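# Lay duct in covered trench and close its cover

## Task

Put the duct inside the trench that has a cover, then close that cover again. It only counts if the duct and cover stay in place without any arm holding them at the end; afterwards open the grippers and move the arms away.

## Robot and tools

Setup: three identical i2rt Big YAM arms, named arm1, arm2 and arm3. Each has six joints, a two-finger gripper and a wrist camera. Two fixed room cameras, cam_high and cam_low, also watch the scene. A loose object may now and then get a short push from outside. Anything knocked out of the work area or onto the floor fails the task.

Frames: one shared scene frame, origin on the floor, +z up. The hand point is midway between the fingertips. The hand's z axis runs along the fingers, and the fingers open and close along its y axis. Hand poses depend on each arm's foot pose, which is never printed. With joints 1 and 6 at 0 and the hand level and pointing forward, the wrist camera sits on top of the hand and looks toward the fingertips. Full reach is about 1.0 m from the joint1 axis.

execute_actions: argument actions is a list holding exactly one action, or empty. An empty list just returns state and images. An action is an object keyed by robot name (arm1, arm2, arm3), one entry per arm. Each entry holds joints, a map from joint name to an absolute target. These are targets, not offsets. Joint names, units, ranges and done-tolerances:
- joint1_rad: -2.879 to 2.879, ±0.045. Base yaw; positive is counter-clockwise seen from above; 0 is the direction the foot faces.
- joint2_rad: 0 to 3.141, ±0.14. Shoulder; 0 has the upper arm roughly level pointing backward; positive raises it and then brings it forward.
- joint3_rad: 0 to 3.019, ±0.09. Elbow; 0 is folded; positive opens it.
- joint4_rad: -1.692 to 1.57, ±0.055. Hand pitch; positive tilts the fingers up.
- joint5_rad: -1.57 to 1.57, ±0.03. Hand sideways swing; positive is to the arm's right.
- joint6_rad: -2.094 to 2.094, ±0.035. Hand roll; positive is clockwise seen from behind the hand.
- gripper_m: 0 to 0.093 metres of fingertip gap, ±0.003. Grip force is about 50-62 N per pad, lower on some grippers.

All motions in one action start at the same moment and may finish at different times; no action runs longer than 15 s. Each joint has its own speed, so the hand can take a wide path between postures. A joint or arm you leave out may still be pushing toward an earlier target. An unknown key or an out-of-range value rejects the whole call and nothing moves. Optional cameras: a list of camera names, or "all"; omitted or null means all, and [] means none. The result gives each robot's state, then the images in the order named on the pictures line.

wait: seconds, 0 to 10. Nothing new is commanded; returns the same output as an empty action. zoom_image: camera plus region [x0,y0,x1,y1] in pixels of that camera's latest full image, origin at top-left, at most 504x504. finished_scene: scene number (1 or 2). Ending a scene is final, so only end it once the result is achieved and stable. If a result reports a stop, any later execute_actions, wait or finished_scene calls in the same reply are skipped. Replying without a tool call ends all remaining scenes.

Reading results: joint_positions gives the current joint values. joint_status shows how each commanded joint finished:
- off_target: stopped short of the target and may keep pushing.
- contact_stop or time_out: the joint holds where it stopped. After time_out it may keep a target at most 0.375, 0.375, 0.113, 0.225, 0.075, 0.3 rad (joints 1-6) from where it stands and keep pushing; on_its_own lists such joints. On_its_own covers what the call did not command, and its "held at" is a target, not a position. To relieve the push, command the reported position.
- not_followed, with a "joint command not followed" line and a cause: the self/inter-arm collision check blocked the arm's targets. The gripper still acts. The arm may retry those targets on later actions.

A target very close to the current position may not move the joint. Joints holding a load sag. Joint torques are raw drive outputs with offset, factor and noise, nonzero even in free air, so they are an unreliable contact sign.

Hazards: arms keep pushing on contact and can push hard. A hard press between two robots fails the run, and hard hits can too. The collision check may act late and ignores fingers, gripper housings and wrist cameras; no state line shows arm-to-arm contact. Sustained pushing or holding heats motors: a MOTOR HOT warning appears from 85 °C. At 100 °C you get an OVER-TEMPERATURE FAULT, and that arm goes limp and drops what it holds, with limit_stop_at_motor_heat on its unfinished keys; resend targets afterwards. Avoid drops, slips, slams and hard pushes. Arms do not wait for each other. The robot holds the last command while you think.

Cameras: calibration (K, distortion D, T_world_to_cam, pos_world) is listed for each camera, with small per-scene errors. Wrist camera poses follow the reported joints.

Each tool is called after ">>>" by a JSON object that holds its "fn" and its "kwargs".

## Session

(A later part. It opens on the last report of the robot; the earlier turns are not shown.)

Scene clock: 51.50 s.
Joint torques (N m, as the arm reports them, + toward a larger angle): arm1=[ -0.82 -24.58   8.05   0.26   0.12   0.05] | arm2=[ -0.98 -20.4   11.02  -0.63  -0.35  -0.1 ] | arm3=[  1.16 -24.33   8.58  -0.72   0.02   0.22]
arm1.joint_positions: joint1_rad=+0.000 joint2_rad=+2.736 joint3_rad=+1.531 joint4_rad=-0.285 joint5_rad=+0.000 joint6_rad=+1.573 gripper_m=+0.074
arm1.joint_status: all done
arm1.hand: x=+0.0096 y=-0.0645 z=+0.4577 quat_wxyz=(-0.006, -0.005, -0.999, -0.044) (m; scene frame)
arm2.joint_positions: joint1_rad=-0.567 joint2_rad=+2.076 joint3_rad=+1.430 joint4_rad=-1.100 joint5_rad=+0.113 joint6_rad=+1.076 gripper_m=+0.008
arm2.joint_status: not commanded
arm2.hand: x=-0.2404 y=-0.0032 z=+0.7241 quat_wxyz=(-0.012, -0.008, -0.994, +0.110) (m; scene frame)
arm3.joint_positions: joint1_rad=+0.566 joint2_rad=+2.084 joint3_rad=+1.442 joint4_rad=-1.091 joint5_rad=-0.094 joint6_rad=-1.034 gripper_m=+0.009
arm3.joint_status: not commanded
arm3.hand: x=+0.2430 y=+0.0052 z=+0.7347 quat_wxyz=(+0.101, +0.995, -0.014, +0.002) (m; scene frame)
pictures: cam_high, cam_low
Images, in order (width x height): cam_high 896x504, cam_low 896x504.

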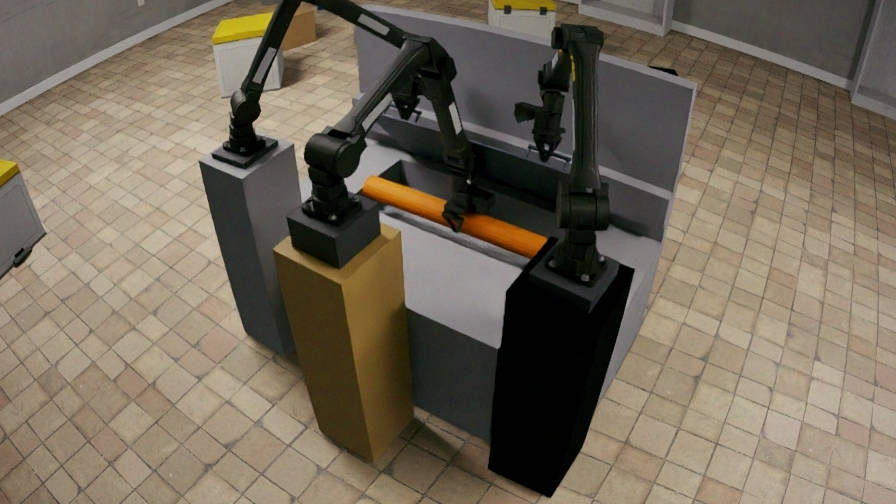

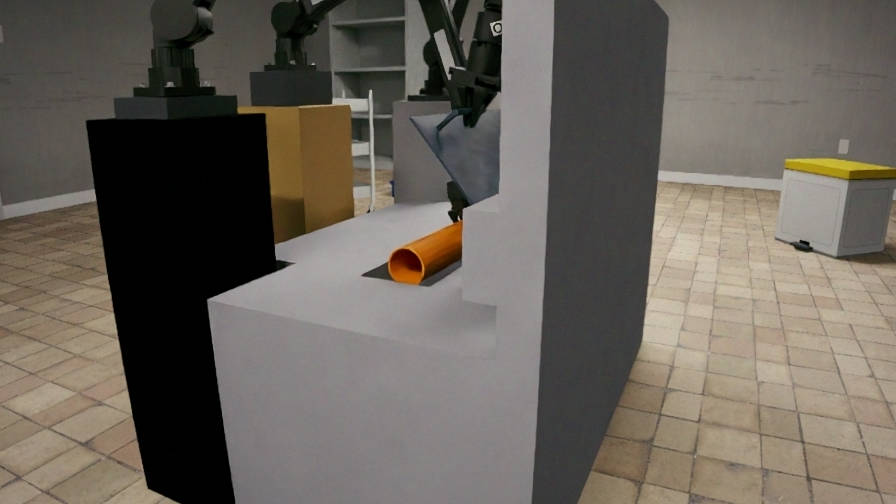

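>>> {"fn": "execute_actions", "kwargs": {"actions": [{"arm1":{"joints":{"joint2_rad":2.878,"joint3_rad":1.764,"joint4_rad":-0.372}}}], "cameras": ["cam_high","cam_low","arm1_cam_wrist"]}}

Scene clock: 52.80 s.
Joint torques (N m, as the arm reports them, + toward a larger angle): arm1=[ -0.81 -25.29   7.57   0.3    0.11   0.05] | arm2=[ -0.91 -20.45  10.99  -0.6   -0.34  -0.09] | arm3=[  1.23 -24.41   8.63  -0.66   0.01   0.22]
arm1.joint_positions: joint1_rad=+0.000 joint2_rad=+2.910 joint3_rad=+1.728 joint4_rad=-0.364 joint5_rad=+0.000 joint6_rad=+1.573 gripper_m=+0.074
arm1.joint_status: all done
arm1.hand: x=+0.0104 y=-0.0599 z=+0.3941 quat_wxyz=(-0.006, -0.006, -1.000, -0.016) (m; scene frame)
arm2.joint_positions: joint1_rad=-0.567 joint2_rad=+2.076 joint3_rad=+1.430 joint4_rad=-1.100 joint5_rad=+0.113 joint6_rad=+1.076 gripper_m=+0.008
arm2.joint_status: not commanded
arm2.hand: x=-0.2404 y=-0.0032 z=+0.7241 quat_wxyz=(-0.012, -0.008, -0.994, +0.110) (m; scene frame)
arm3.joint_positions: joint1_rad=+0.566 joint2_rad=+2.084 joint3_rad=+1.442 joint4_rad=-1.091 joint5_rad=-0.094 joint6_rad=-1.034 gripper_m=+0.009
arm3.joint_status: not commanded
arm3.hand: x=+0.2430 y=+0.0052 z=+0.7347 quat_wxyz=(+0.101, +0.995, -0.014, +0.002) (m; scene frame)
pictures: arm1_cam_wrist, cam_high, cam_low
camera_calibration (this result's frames):
arm1_cam_wrist: T_world_to_cam=[[-0.023457, -0.999094, -0.0355154, -0.0474977], [-0.822471, -0.000909537, 0.568806, -0.21209], [-0.568323, 0.0425529, -0.821705, 0.456796], [0, 0, 0, 1]] pos_world=[0.0840555, -0.0670856, 0.494303]
Images, in order (width x height): arm1_cam_wrist 896x504, cam_high 896x504, cam_low 896x504.

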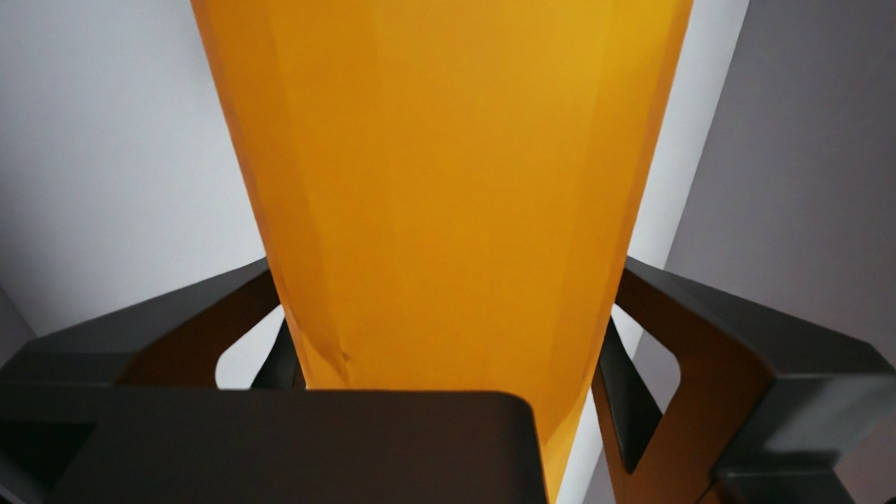

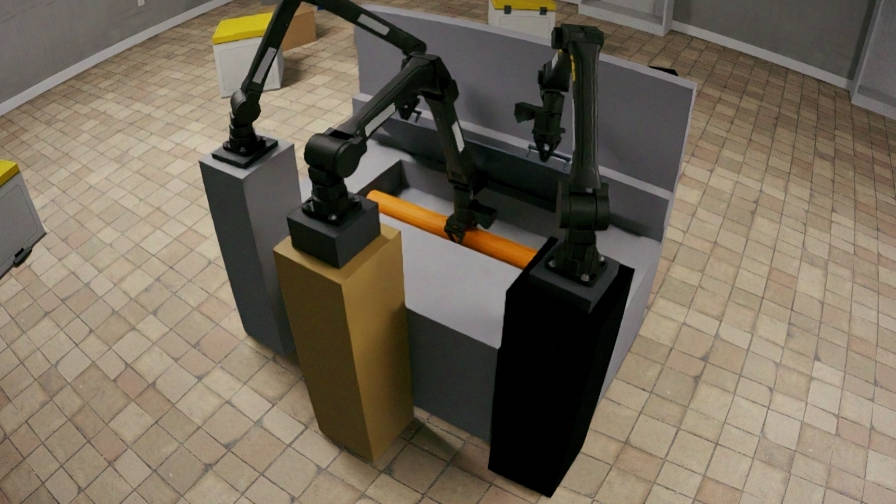

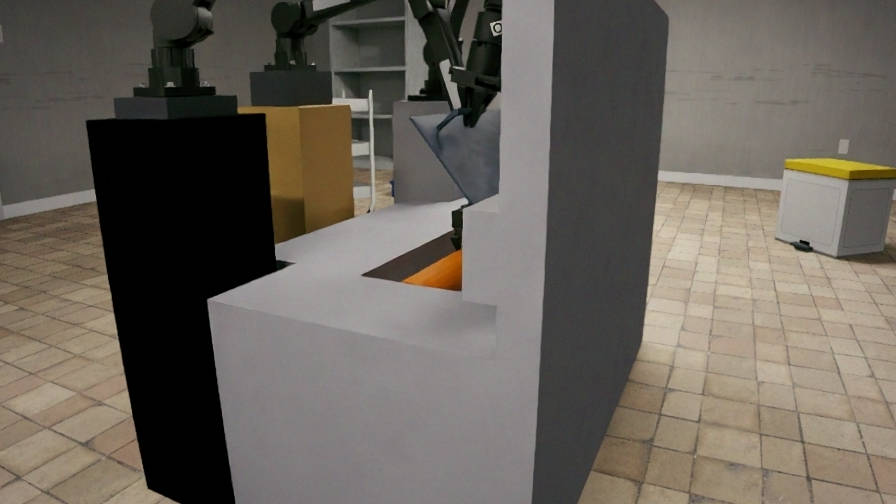

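>>> {"fn": "execute_actions", "kwargs": {"actions": [{"arm1":{"joints":{"joint2_rad":2.965,"joint3_rad":1.85}}}], "cameras": []}}

Scene clock: 53.80 s.
Joint torques (N m, as the arm reports them, + toward a larger angle): arm1=[ -0.94 -24.44   7.43   0.41   0.2    0.05] | arm2=[ -0.98 -20.41  10.97  -0.59  -0.34  -0.1 ] | arm3=[  1.32 -24.46   8.6   -0.68   0.01   0.21]
arm1.joint_positions: joint1_rad=-0.001 joint2_rad=+2.983 joint3_rad=+1.818 joint4_rad=-0.366 joint5_rad=-0.001 joint6_rad=+1.574 gripper_m=+0.074
arm1.joint_status: all done
arm1.hand: x=+0.0109 y=-0.0501 z=+0.3684 quat_wxyz=(-0.005, -0.006, -1.000, -0.023) (m; scene frame)
arm2.joint_positions: joint1_rad=-0.567 joint2_rad=+2.076 joint3_rad=+1.430 joint4_rad=-1.100 joint5_rad=+0.113 joint6_rad=+1.076 gripper_m=+0.008
arm2.joint_status: not commanded
arm2.hand: x=-0.2404 y=-0.0032 z=+0.7241 quat_wxyz=(-0.012, -0.008, -0.994, +0.110) (m; scene frame)
arm3.joint_positions: joint1_rad=+0.566 joint2_rad=+2.084 joint3_rad=+1.442 joint4_rad=-1.091 joint5_rad=-0.094 joint6_rad=-1.034 gripper_m=+0.009
arm3.joint_status: not commanded
arm3.hand: x=+0.2430 y=+0.0052 z=+0.7347 quat_wxyz=(+0.101, +0.995, -0.014, +0.002) (m; scene frame)
pictures: none
No camera images: the call's "cameras" was empty. Leave "cameras" out to get every camera's image.

>>> {"fn": "execute_actions", "kwargs": {"actions": [{"arm1":{"joints":{"joint2_rad":2.99,"joint3_rad":1.82,"gripper_m":0.093}}}], "cameras": []}}

>>> {"fn": "execute_actions", "kwargs": {"actions": [{"arm1":{"joints":{"joint2_rad":2.90,"joint3_rad":1.735}}}], "cameras": []}}

>>> {"fn": "execute_actions", "kwargs": {"actions": [{"arm1":{"joints":{"joint2_rad":2.78,"joint3_rad":1.61,"joint4_rad":-0.34}}}], "cameras": ["cam_high","arm1_cam_wrist"]}}

Scene clock: 54.67 s.
Joint torques (N m, as the arm reports them, + toward a larger angle): arm1=[ -0.74 -22.86   4.34   0.4    0.19   0.04] | arm2=[ -1.03 -20.53  10.98  -0.63  -0.35  -0.09] | arm3=[  1.26 -24.47   8.6   -0.71   0.01   0.21]
arm1.joint_positions: joint1_rad=-0.001 joint2_rad=+2.985 joint3_rad=+1.818 joint4_rad=-0.366 joint5_rad=-0.001 joint6_rad=+1.574 gripper_m=+0.093
arm1.joint_status: all done
arm1.hand: x=+0.0109 y=-0.0513 z=+0.3673 quat_wxyz=(-0.005, -0.006, -1.000, -0.022) (m; scene frame)
arm2.joint_positions: joint1_rad=-0.567 joint2_rad=+2.076 joint3_rad=+1.430 joint4_rad=-1.100 joint5_rad=+0.113 joint6_rad=+1.076 gripper_m=+0.008
arm2.joint_status: not commanded
arm2.hand: x=-0.2404 y=-0.0032 z=+0.7241 quat_wxyz=(-0.012, -0.008, -0.994, +0.110) (m; scene frame)
arm3.joint_positions: joint1_rad=+0.566 joint2_rad=+2.084 joint3_rad=+1.442 joint4_rad=-1.091 joint5_rad=-0.094 joint6_rad=-1.034 gripper_m=+0.009
arm3.joint_status: not commanded
arm3.hand: x=+0.2430 y=+0.0052 z=+0.7347 quat_wxyz=(+0.101, +0.995, -0.014, +0.002) (m; scene frame)
pictures: none
No camera images: the call's "cameras" was empty. Leave "cameras" out to get every camera's image.

Scene clock: 55.53 s.
Joint torques (N m, as the arm reports them, + toward a larger angle): arm1=[ -0.79 -25.5    3.47   0.32   0.19   0.05] | arm2=[ -1.04 -20.49  10.98  -0.61  -0.34  -0.1 ] | arm3=[  1.16 -24.48   8.61  -0.72   0.     0.21]
arm1.joint_positions: joint1_rad=-0.001 joint2_rad=+2.933 joint3_rad=+1.741 joint4_rad=-0.366 joint5_rad=-0.001 joint6_rad=+1.574 gripper_m=+0.093
arm1.joint_status: all done
arm1.hand: x=+0.0106 y=-0.0663 z=+0.3836 quat_wxyz=(-0.005, -0.006, -1.000, -0.010) (m; scene frame)
arm2.joint_positions: joint1_rad=-0.567 joint2_rad=+2.076 joint3_rad=+1.430 joint4_rad=-1.100 joint5_rad=+0.113 joint6_rad=+1.076 gripper_m=+0.008
arm2.joint_status: not commanded
arm2.hand: x=-0.2404 y=-0.0032 z=+0.7241 quat_wxyz=(-0.012, -0.008, -0.994, +0.110) (m; scene frame)
arm3.joint_positions: joint1_rad=+0.566 joint2_rad=+2.084 joint3_rad=+1.442 joint4_rad=-1.091 joint5_rad=-0.094 joint6_rad=-1.034 gripper_m=+0.009
arm3.joint_status: not commanded
arm3.hand: x=+0.2430 y=+0.0052 z=+0.7347 quat_wxyz=(+0.101, +0.995, -0.014, +0.002) (m; scene frame)
pictures: none
No camera images: the call's "cameras" was empty. Leave "cameras" out to get every camera's image.

Scene clock: 56.50 s.
Joint torques (N m, as the arm reports them, + toward a larger angle): arm1=[ -0.78 -23.3    3.56   1.04   0.19   0.04] | arm2=[ -0.94 -20.44  11.02  -0.61  -0.34  -0.1 ] | arm3=[  1.31 -24.42   8.62  -0.69   0.     0.22]
arm1.joint_positions: joint1_rad=-0.001 joint2_rad=+2.794 joint3_rad=+1.616 joint4_rad=-0.350 joint5_rad=-0.001 joint6_rad=+1.574 gripper_m=+0.093
arm1.joint_status: all done
arm1.hand: x=+0.0101 y=-0.0598 z=+0.4387 quat_wxyz=(-0.005, -0.006, -1.000, -0.025) (m; scene frame)
arm2.joint_positions: joint1_rad=-0.567 joint2_rad=+2.076 joint3_rad=+1.430 joint4_rad=-1.100 joint5_rad=+0.113 joint6_rad=+1.076 gripper_m=+0.008
arm2.joint_status: not commanded
arm2.hand: x=-0.2404 y=-0.0032 z=+0.7241 quat_wxyz=(-0.012, -0.008, -0.994, +0.110) (m; scene frame)
arm3.joint_positions: joint1_rad=+0.566 joint2_rad=+2.084 joint3_rad=+1.442 joint4_rad=-1.091 joint5_rad=-0.094 joint6_rad=-1.034 gripper_m=+0.009
arm3.joint_status: not commanded
arm3.hand: x=+0.2430 y=+0.0052 z=+0.7347 quat_wxyz=(+0.101, +0.995, -0.014, +0.002) (m; scene frame)
pictures: arm1_cam_wrist, cam_high
camera_calibration (this result's frames):
arm1_cam_wrist: T_world_to_cam=[[-0.0247861, -0.998305, -0.0526545, -0.0382875], [-0.821678, -0.00965646, 0.56987, -0.238743], [-0.569413, 0.0573899, -0.820046, 0.493427], [0, 0, 0, 1]] pos_world=[0.0838446, -0.0688458, 0.538669]
Images, in order (width x height): arm1_cam_wrist 896x504, cam_high 896x504.

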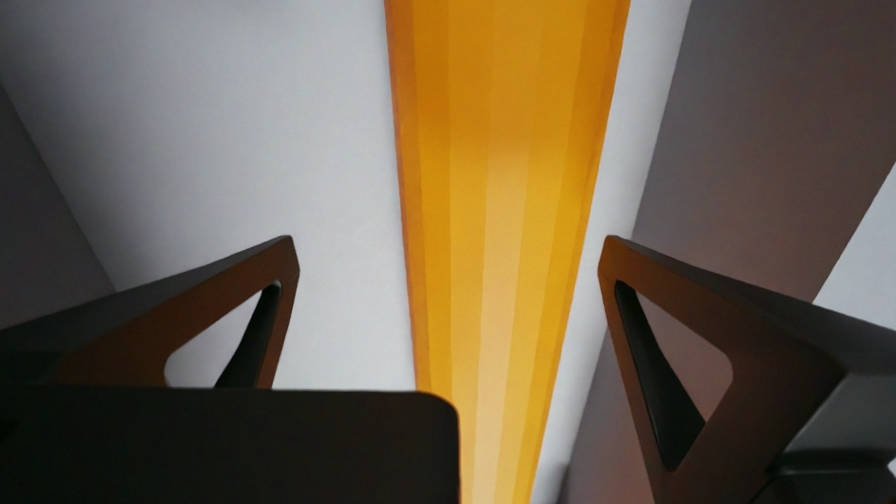

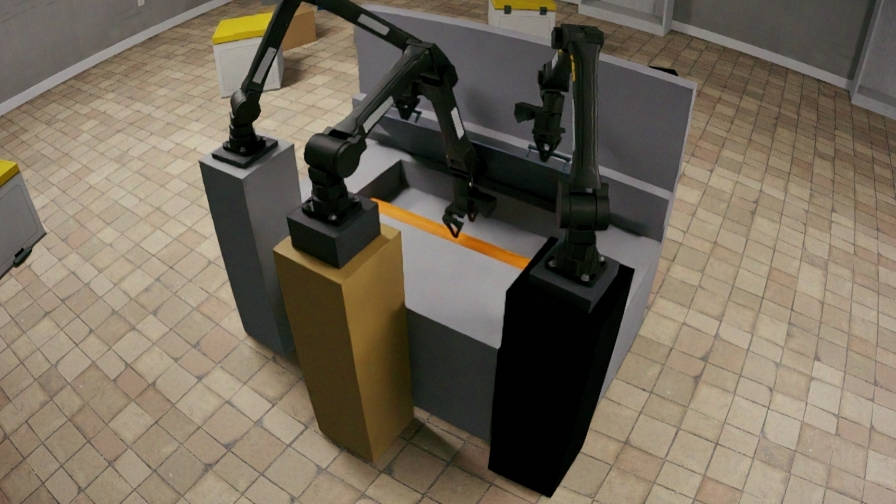

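>>> {"fn": "execute_actions", "kwargs": {"actions": [{"arm1":{"joints":{"joint2_rad":2.60,"joint3_rad":1.34,"joint4_rad":-0.14}}}], "cameras": []}}

>>> {"fn": "execute_actions", "kwargs": {"actions": [{"arm1":{"joints":{"joint2_rad":2.2,"joint3_rad":0.6,"joint4_rad":0.0}}}], "cameras": []}}

>>> {"fn": "execute_actions", "kwargs": {"actions": [{"arm2":{"joints":{"joint1_rad":-0.64,"joint2_rad":1.96,"joint3_rad":1.16,"joint4_rad":-0.73,"joint5_rad":0.015,"joint6_rad":0.985}},"arm3":{"joints":{"joint1_rad":0.645,"joint2_rad":1.97,"joint3_rad":1.165,"joint4_rad":-0.72,"joint5_rad":-0.01,"joint6_rad":-0.94}}}], "cameras": []}}

>>> {"fn": "execute_actions", "kwargs": {"actions": [{"arm2":{"joints":{"joint1_rad":-0.72,"joint2_rad":1.96,"joint3_rad":0.95,"joint4_rad":-0.38,"joint5_rad":-0.095,"joint6_rad":0.915}},"arm3":{"joints":{"joint1_rad":0.727,"joint2_rad":1.97,"joint3_rad":0.95,"joint4_rad":-0.37,"joint5_rad":0.10,"joint6_rad":-0.868}}}], "cameras": []}}

>>> {"fn": "execute_actions", "kwargs": {"actions": [{"arm2":{"joints":{"joint1_rad":-0.805,"joint2_rad":2.06,"joint3_rad":0.815,"joint4_rad":-0.03,"joint5_rad":-0.225,"joint6_rad":0.852}},"arm3":{"joints":{"joint1_rad":0.815,"joint2_rad":2.07,"joint3_rad":0.815,"joint4_rad":-0.02,"joint5_rad":0.23,"joint6_rad":-0.804}}}], "cameras": []}}

>>> {"fn": "execute_actions", "kwargs": {"actions": [{"arm2":{"joints":{"joint1_rad":-0.895,"joint2_rad":2.2895,"joint3_rad":0.778,"joint4_rad":0.318,"joint5_rad":-0.372,"joint6_rad":0.797}},"arm3":{"joints":{"joint1_rad":0.907,"joint2_rad":2.3042,"joint3_rad":0.778,"joint4_rad":0.333,"joint5_rad":0.377,"joint6_rad":-0.755}}}], "cameras": ["cam_low"]}}

Scene clock: 57.93 s.
Joint torques (N m, as the arm reports them, + toward a larger angle): arm1=[ -0.76 -23.08   2.73   1.39   0.18   0.04] | arm2=[ -1.03 -20.37  11.01  -0.57  -0.35  -0.1 ] | arm3=[  1.3  -24.47   8.6   -0.66   0.01   0.21]
arm1.joint_positions: joint1_rad=-0.001 joint2_rad=+2.627 joint3_rad=+1.346 joint4_rad=-0.155 joint5_rad=-0.001 joint6_rad=+1.574 gripper_m=+0.093
arm1.joint_status: all done
arm1.hand: x=+0.0092 y=-0.0902 z=+0.4900 quat_wxyz=(-0.005, -0.006, -0.997, -0.071) (m; scene frame)
arm2.joint_positions: joint1_rad=-0.568 joint2_rad=+2.076 joint3_rad=+1.430 joint4_rad=-1.100 joint5_rad=+0.114 joint6_rad=+1.076 gripper_m=+0.008
arm2.joint_status: not commanded
arm2.hand: x=-0.2402 y=-0.0035 z=+0.7240 quat_wxyz=(-0.012, -0.009, -0.994, +0.110) (m; scene frame)
arm3.joint_positions: joint1_rad=+0.567 joint2_rad=+2.085 joint3_rad=+1.442 joint4_rad=-1.092 joint5_rad=-0.094 joint6_rad=-1.034 gripper_m=+0.009
arm3.joint_status: not commanded
arm3.hand: x=+0.2429 y=+0.0048 z=+0.7345 quat_wxyz=(+0.101, +0.995, -0.014, +0.002) (m; scene frame)
pictures: none
No camera images: the call's "cameras" was empty. Leave "cameras" out to get every camera's image.

Scene clock: 59.47 s.
Joint torques (N m, as the arm reports them, + toward a larger angle): arm1=[ -0.7  -11.33   0.29   0.74   0.18   0.05] | arm2=[ -1.05 -20.51  11.04  -0.63  -0.34  -0.09] | arm3=[  1.24 -24.46   8.61  -0.69   0.02   0.22]
arm1.joint_positions: joint1_rad=-0.001 joint2_rad=+2.188 joint3_rad=+0.598 joint4_rad=-0.006 joint5_rad=-0.001 joint6_rad=+1.574 gripper_m=+0.093
arm1.joint_status: all done
arm1.hand: x=+0.0055 y=-0.3359 z=+0.6124 quat_wxyz=(-0.005, -0.006, -1.000, +0.009) (m; scene frame)
arm2.joint_positions: joint1_rad=-0.568 joint2_rad=+2.076 joint3_rad=+1.430 joint4_rad=-1.100 joint5_rad=+0.113 joint6_rad=+1.076 gripper_m=+0.008
arm2.joint_status: not commanded
arm2.hand: x=-0.2403 y=-0.0035 z=+0.7240 quat_wxyz=(-0.012, -0.009, -0.994, +0.110) (m; scene frame)
arm3.joint_positions: joint1_rad=+0.567 joint2_rad=+2.085 joint3_rad=+1.442 joint4_rad=-1.092 joint5_rad=-0.094 joint6_rad=-1.034 gripper_m=+0.009
arm3.joint_status: not commanded
arm3.hand: x=+0.2429 y=+0.0048 z=+0.7345 quat_wxyz=(+0.101, +0.995, -0.014, +0.002) (m; scene frame)
pictures: none
No camera images: the call's "cameras" was empty. Leave "cameras" out to get every camera's image.

Scene clock: 60.63 s.
Joint torques (N m, as the arm reports them, + toward a larger angle): arm1=[ -0.67 -11.5    0.28   0.76   0.18   0.05] | arm2=[  0.38 -19.66   8.15   1.15  -0.21   0.09] | arm3=[ -0.4  -23.61   5.97   0.63   0.24   0.07]
arm1.joint_positions: joint1_rad=-0.001 joint2_rad=+2.188 joint3_rad=+0.598 joint4_rad=-0.006 joint5_rad=-0.001 joint6_rad=+1.574 gripper_m=+0.093
arm1.joint_status: not commanded
arm1.hand: x=+0.0055 y=-0.3359 z=+0.6124 quat_wxyz=(-0.005, -0.006, -1.000, +0.009) (m; scene frame)
arm2.joint_positions: joint1_rad=-0.663 joint2_rad=+2.024 joint3_rad=+1.137 joint4_rad=-0.743 joint5_rad=+0.023 joint6_rad=+0.978 gripper_m=+0.007
arm2.joint_status: all done
arm2.hand: x=-0.2407 y=-0.0655 z=+0.6664 quat_wxyz=(+0.002, -0.011, -0.999, +0.037) (m; scene frame)
arm3.joint_positions: joint1_rad=+0.661 joint2_rad=+2.030 joint3_rad=+1.149 joint4_rad=-0.738 joint5_rad=-0.018 joint6_rad=-0.936 gripper_m=+0.009
arm3.joint_status: all done
arm3.hand: x=+0.2416 y=-0.0590 z=+0.6786 quat_wxyz=(+0.033, +0.999, -0.012, +0.009) (m; scene frame)
pictures: none
No camera images: the call's "cameras" was empty. Leave "cameras" out to get every camera's image.

Scene clock: 61.67 s.
Joint torques (N m, as the arm reports them, + toward a larger angle): arm1=[ -0.7  -11.57   0.34   0.76   0.18   0.05] | arm2=[ -0.5  -17.73   5.36   1.36  -0.23   0.04] | arm3=[  0.24 -21.03   3.67   0.81   0.37   0.07]
arm1.joint_positions: joint1_rad=-0.001 joint2_rad=+2.188 joint3_rad=+0.598 joint4_rad=-0.006 joint5_rad=-0.001 joint6_rad=+1.574 gripper_m=+0.093
arm1.joint_status: not commanded
arm1.hand: x=+0.0055 y=-0.3359 z=+0.6124 quat_wxyz=(-0.005, -0.006, -1.000, +0.009) (m; scene frame)
arm2.joint_positions: joint1_rad=-0.733 joint2_rad=+2.016 joint3_rad=+0.948 joint4_rad=-0.389 joint5_rad=-0.089 joint6_rad=+0.911 gripper_m=+0.007
arm2.joint_status: all done
arm2.hand: x=-0.2401 y=-0.0882 z=+0.6313 quat_wxyz=(-0.005, -0.010, -0.998, -0.065) (m; scene frame)
arm3.joint_positions: joint1_rad=+0.734 joint2_rad=+2.021 joint3_rad=+0.954 joint4_rad=-0.385 joint5_rad=+0.089 joint6_rad=-0.864 gripper_m=+0.009
arm3.joint_status: all done
arm3.hand: x=+0.2411 y=-0.0848 z=+0.6434 quat_wxyz=(-0.067, +0.998, -0.014, -0.002) (m; scene frame)
pictures: none
No camera images: the call's "cameras" was empty. Leave "cameras" out to get every camera's image.

Scene clock: 62.70 s.
Joint torques (N m, as the arm reports them, + toward a larger angle): arm1=[ -0.68 -11.54   0.33   0.76   0.18   0.05] | arm2=[ -1.12 -16.16   2.72   2.33  -0.5   -0.01] | arm3=[  0.65 -18.53   1.96   1.23   0.55   0.07]
arm1.joint_positions: joint1_rad=-0.001 joint2_rad=+2.188 joint3_rad=+0.598 joint4_rad=-0.006 joint5_rad=-0.001 joint6_rad=+1.574 gripper_m=+0.093
arm1.joint_status: not commanded
arm1.hand: x=+0.0055 y=-0.3359 z=+0.6124 quat_wxyz=(-0.005, -0.006, -1.000, +0.009) (m; scene frame)
arm2.joint_positions: joint1_rad=-0.811 joint2_rad=+2.103 joint3_rad=+0.825 joint4_rad=-0.055 joint5_rad=-0.213 joint6_rad=+0.852 gripper_m=+0.007
arm2.joint_status: all done
arm2.hand: x=-0.2400 y=-0.1101 z=+0.5885 quat_wxyz=(-0.006, -0.009, -0.988, -0.152) (m; scene frame)
arm3.joint_positions: joint1_rad=+0.818 joint2_rad=+2.105 joint3_rad=+0.825 joint4_rad=-0.041 joint5_rad=+0.217 joint6_rad=-0.797 gripper_m=+0.009
arm3.joint_status: all done
arm3.hand: x=+0.2402 y=-0.1084 z=+0.6015 quat_wxyz=(-0.157, +0.987, -0.016, -0.007) (m; scene frame)
pictures: none
No camera images: the call's "cameras" was empty. Leave "cameras" out to get every camera's image.

Scene clock: 63.70 s.
Joint torques (N m, as the arm reports them, + toward a larger angle): arm1=[ -0.69 -11.56   0.33   0.76   0.18   0.05] | arm2=[ -1.22 -15.73   0.04   2.79  -0.8    0.  ] | arm3=[  0.64 -17.75  -0.03   1.48   0.77  -0.02]
arm1.joint_positions: joint1_rad=-0.001 joint2_rad=+2.188 joint3_rad=+0.598 joint4_rad=-0.006 joint5_rad=-0.001 joint6_rad=+1.574 gripper_m=+0.093
arm1.joint_status: not commanded
arm1.hand: x=+0.0055 y=-0.3359 z=+0.6124 quat_wxyz=(-0.005, -0.006, -1.000, +0.009) (m; scene frame)
arm2.joint_positions: joint1_rad=-0.901 joint2_rad=+2.326 joint3_rad=+0.792 joint4_rad=+0.286 joint5_rad=-0.355 joint6_rad=+0.794 gripper_m=+0.007
arm2.joint_status: all done
arm2.hand: x=-0.2404 y=-0.1325 z=+0.5223 quat_wxyz=(+0.000, -0.008, -0.973, -0.230) (m; scene frame)
arm3.joint_positions: joint1_rad=+0.912 joint2_rad=+2.329 joint3_rad=+0.791 joint4_rad=+0.308 joint5_rad=+0.360 joint6_rad=-0.738 gripper_m=+0.009
arm3.joint_status: all done
arm3.hand: x=+0.2401 y=-0.1325 z=+0.5357 quat_wxyz=(-0.236, +0.972, -0.015, -0.006) (m; scene frame)
pictures: cam_low
Images, in order (width x height): cam_low 896x504.

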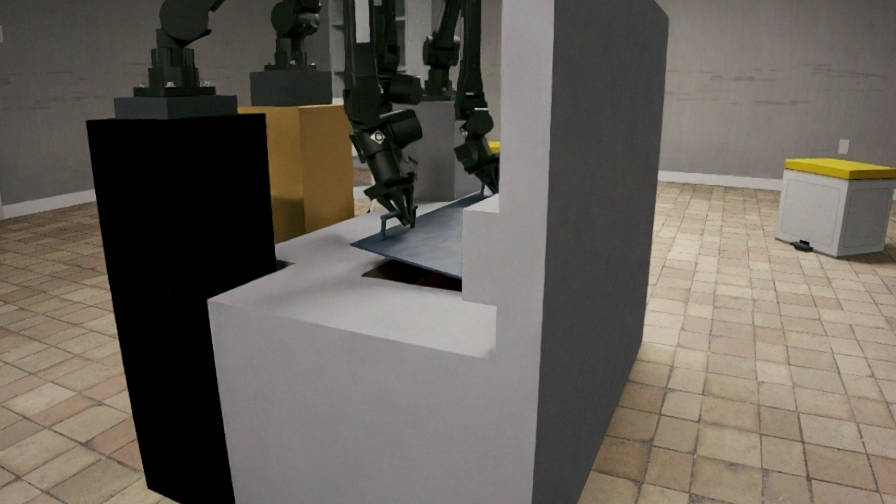

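>>> {"fn": "execute_actions", "kwargs": {"actions": [{"arm2":{"joints":{"joint1_rad":-0.976,"joint2_rad":2.525,"joint3_rad":0.819,"joint4_rad":0.615,"joint5_rad":-0.535,"joint6_rad":0.783}},"arm3":{"joints":{"joint1_rad":0.987,"joint2_rad":2.535,"joint3_rad":0.824,"joint4_rad":0.628,"joint5_rad":0.538,"joint6_rad":-0.741}}}], "cameras": ["cam_low"]}}

Scene clock: 64.80 s.
Joint torques (N m, as the arm reports them, + toward a larger angle): arm1=[ -0.67 -11.53   0.33   0.76   0.18   0.05] | arm2=[ -2.12 -13.93  -0.95   3.56  -0.83   0.01] | arm3=[  0.97 -16.12  -0.54   2.04   0.68  -0.04]
arm1.joint_positions: joint1_rad=-0.001 joint2_rad=+2.188 joint3_rad=+0.598 joint4_rad=-0.006 joint5_rad=-0.001 joint6_rad=+1.574 gripper_m=+0.093
arm1.joint_status: not commanded
arm1.hand: x=+0.0055 y=-0.3359 z=+0.6124 quat_wxyz=(-0.005, -0.006, -1.000, +0.009) (m; scene frame)
arm2.joint_positions: joint1_rad=-0.971 joint2_rad=+2.538 joint3_rad=+0.827 joint4_rad=+0.569 joint5_rad=-0.520 joint6_rad=+0.777 gripper_m=+0.007
arm2.joint_status: all done
arm2.hand: x=-0.2402 y=-0.1381 z=+0.4756 quat_wxyz=(+0.004, -0.006, -0.948, -0.319) (m; scene frame)
arm3.joint_positions: joint1_rad=+0.987 joint2_rad=+2.545 joint3_rad=+0.828 joint4_rad=+0.590 joint5_rad=+0.526 joint6_rad=-0.720 gripper_m=+0.009
arm3.joint_status: all done
arm3.hand: x=+0.2396 y=-0.1397 z=+0.4885 quat_wxyz=(-0.324, +0.946, -0.016, -0.005) (m; scene frame)
pictures: cam_low
Images, in order (width x height): cam_low 896x504.

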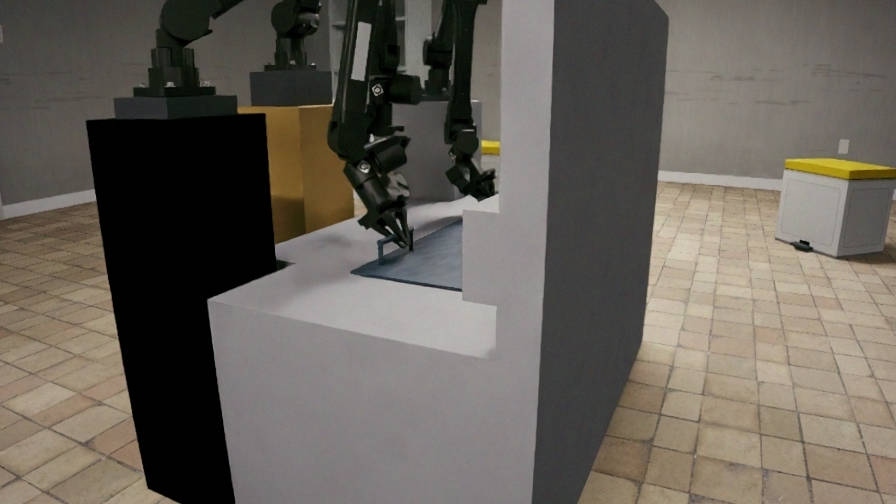

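Closed. Release and retreat.

>>> {"fn": "execute_actions", "kwargs": {"actions": [{"arm2":{"joints":{"joint2_rad":2.545,"joint4_rad":0.58,"gripper_m":0.045}},"arm3":{"joints":{"joint2_rad":2.55,"joint4_rad":0.60,"gripper_m":0.045}}}], "cameras": []}}

>>> {"fn": "execute_actions", "kwargs": {"actions": [{"arm2":{"joints":{"joint1_rad":-1.034,"joint2_rad":2.44,"joint3_rad":0.737,"joint4_rad":0.545,"joint5_rad":-0.568,"joint6_rad":0.70}},"arm3":{"joints":{"joint1_rad":1.048,"joint2_rad":2.45,"joint3_rad":0.739,"joint4_rad":0.565,"joint5_rad":0.568,"joint6_rad":-0.70}}}], "cameras": []}}

>>> {"fn": "execute_actions", "kwargs": {"actions": [{"arm2":{"joints":{"joint1_rad":-1.0,"joint2_rad":2.1,"joint3_rad":0.55,"joint4_rad":0.4}},"arm3":{"joints":{"joint1_rad":1.0,"joint2_rad":2.1,"joint3_rad":0.55,"joint4_rad":0.4}}}], "cameras": ["cam_low","cam_high"]}}

Scene clock: 65.60 s.
Joint torques (N m, as the arm reports them, + toward a larger angle): arm1=[ -0.72 -11.55   0.33   0.76   0.18   0.05] | arm2=[ -2.2  -12.05  -0.68   1.89   0.03   0.01] | arm3=[  1.12 -14.43  -0.52   1.09   0.36   0.07]
arm1.joint_positions: joint1_rad=-0.001 joint2_rad=+2.188 joint3_rad=+0.598 joint4_rad=-0.006 joint5_rad=-0.001 joint6_rad=+1.574 gripper_m=+0.093
arm1.joint_status: not commanded
arm1.hand: x=+0.0055 y=-0.3359 z=+0.6124 quat_wxyz=(-0.005, -0.006, -1.000, +0.009) (m; scene frame)
arm2.joint_positions: joint1_rad=-0.972 joint2_rad=+2.534 joint3_rad=+0.824 joint4_rad=+0.573 joint5_rad=-0.544 joint6_rad=+0.778 gripper_m=+0.045
arm2.joint_status: all done
arm2.hand: x=-0.2420 y=-0.1352 z=+0.4794 quat_wxyz=(+0.010, -0.003, -0.945, -0.328) (m; scene frame)
arm3.joint_positions: joint1_rad=+0.987 joint2_rad=+2.545 joint3_rad=+0.828 joint4_rad=+0.590 joint5_rad=+0.535 joint6_rad=-0.732 gripper_m=+0.045
arm3.joint_status: all done
arm3.hand: x=+0.2409 y=-0.1390 z=+0.4889 quat_wxyz=(-0.327, +0.945, -0.011, +0.000) (m; scene frame)
pictures: none
No camera images: the call's "cameras" was empty. Leave "cameras" out to get every camera's image.

Scene clock: 66.53 s.
Joint torques (N m, as the arm reports them, + toward a larger angle): arm1=[ -0.71 -11.56   0.33   0.76   0.18   0.05] | arm2=[ -1.58 -12.46  -0.18   1.    -0.39  -0.1 ] | arm3=[  1.5  -15.5   -0.39   0.6    0.37   0.23]
arm1.joint_positions: joint1_rad=-0.001 joint2_rad=+2.188 joint3_rad=+0.598 joint4_rad=-0.006 joint5_rad=-0.001 joint6_rad=+1.574 gripper_m=+0.093
arm1.joint_status: not commanded
arm1.hand: x=+0.0055 y=-0.3359 z=+0.6124 quat_wxyz=(-0.005, -0.006, -1.000, +0.009) (m; scene frame)
arm2.joint_positions: joint1_rad=-1.035 joint2_rad=+2.442 joint3_rad=+0.736 joint4_rad=+0.559 joint5_rad=-0.566 joint6_rad=+0.709 gripper_m=+0.045
arm2.joint_status: all done
arm2.hand: x=-0.2394 y=-0.1600 z=+0.5117 quat_wxyz=(-0.001, +0.001, -0.943, -0.334) (m; scene frame)
arm3.joint_positions: joint1_rad=+1.042 joint2_rad=+2.463 joint3_rad=+0.739 joint4_rad=+0.570 joint5_rad=+0.565 joint6_rad=-0.709 gripper_m=+0.045
arm3.joint_status: all done
arm3.hand: x=+0.2457 y=-0.1636 z=+0.5178 quat_wxyz=(-0.330, +0.944, +0.004, +0.007) (m; scene frame)
pictures: none
No camera images: the call's "cameras" was empty. Leave "cameras" out to get every camera's image.

Scene clock: 67.70 s.
Joint torques (N m, as the arm reports them, + toward a larger angle): arm1=[ -0.66 -11.55   0.33   0.76   0.18   0.05] | arm2=[ -1.43 -10.1    1.32   1.07  -0.37  -0.11] | arm3=[  0.29 -12.23   0.99   0.68   0.36   0.23]
arm1.joint_positions: joint1_rad=-0.001 joint2_rad=+2.188 joint3_rad=+0.598 joint4_rad=-0.006 joint5_rad=-0.001 joint6_rad=+1.574 gripper_m=+0.093
arm1.joint_status: not commanded
arm1.hand: x=+0.0055 y=-0.3359 z=+0.6124 quat_wxyz=(-0.005, -0.006, -1.000, +0.009) (m; scene frame)
arm2.joint_positions: joint1_rad=-1.005 joint2_rad=+2.093 joint3_rad=+0.551 joint4_rad=+0.414 joint5_rad=-0.567 joint6_rad=+0.708 gripper_m=+0.045
arm2.joint_status: all done
arm2.hand: x=-0.2650 y=-0.1614 z=+0.6126 quat_wxyz=(-0.004, +0.019, -0.941, -0.339) (m; scene frame)
arm3.joint_positions: joint1_rad=+1.010 joint2_rad=+2.100 joint3_rad=+0.550 joint4_rad=+0.405 joint5_rad=+0.566 joint6_rad=-0.708 gripper_m=+0.045
arm3.joint_status: all done
arm3.hand: x=+0.2704 y=-0.1644 z=+0.6226 quat_wxyz=(-0.333, +0.943, -0.012, +0.008) (m; scene frame)
pictures: cam_high, cam_low
Images, in order (width x height): cam_high 896x504, cam_low 896x504.

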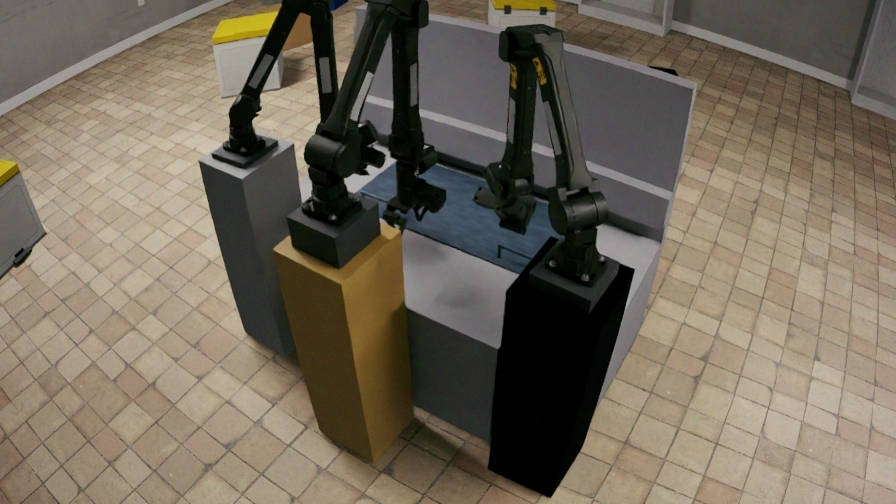

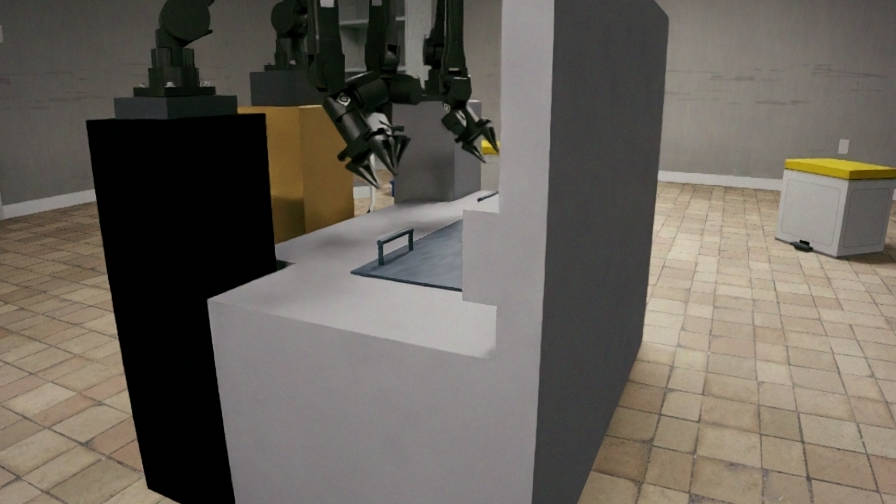

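>>> {"fn": "finished_scene", "kwargs": {"scene": 1}}

The scene is finished: the task was done.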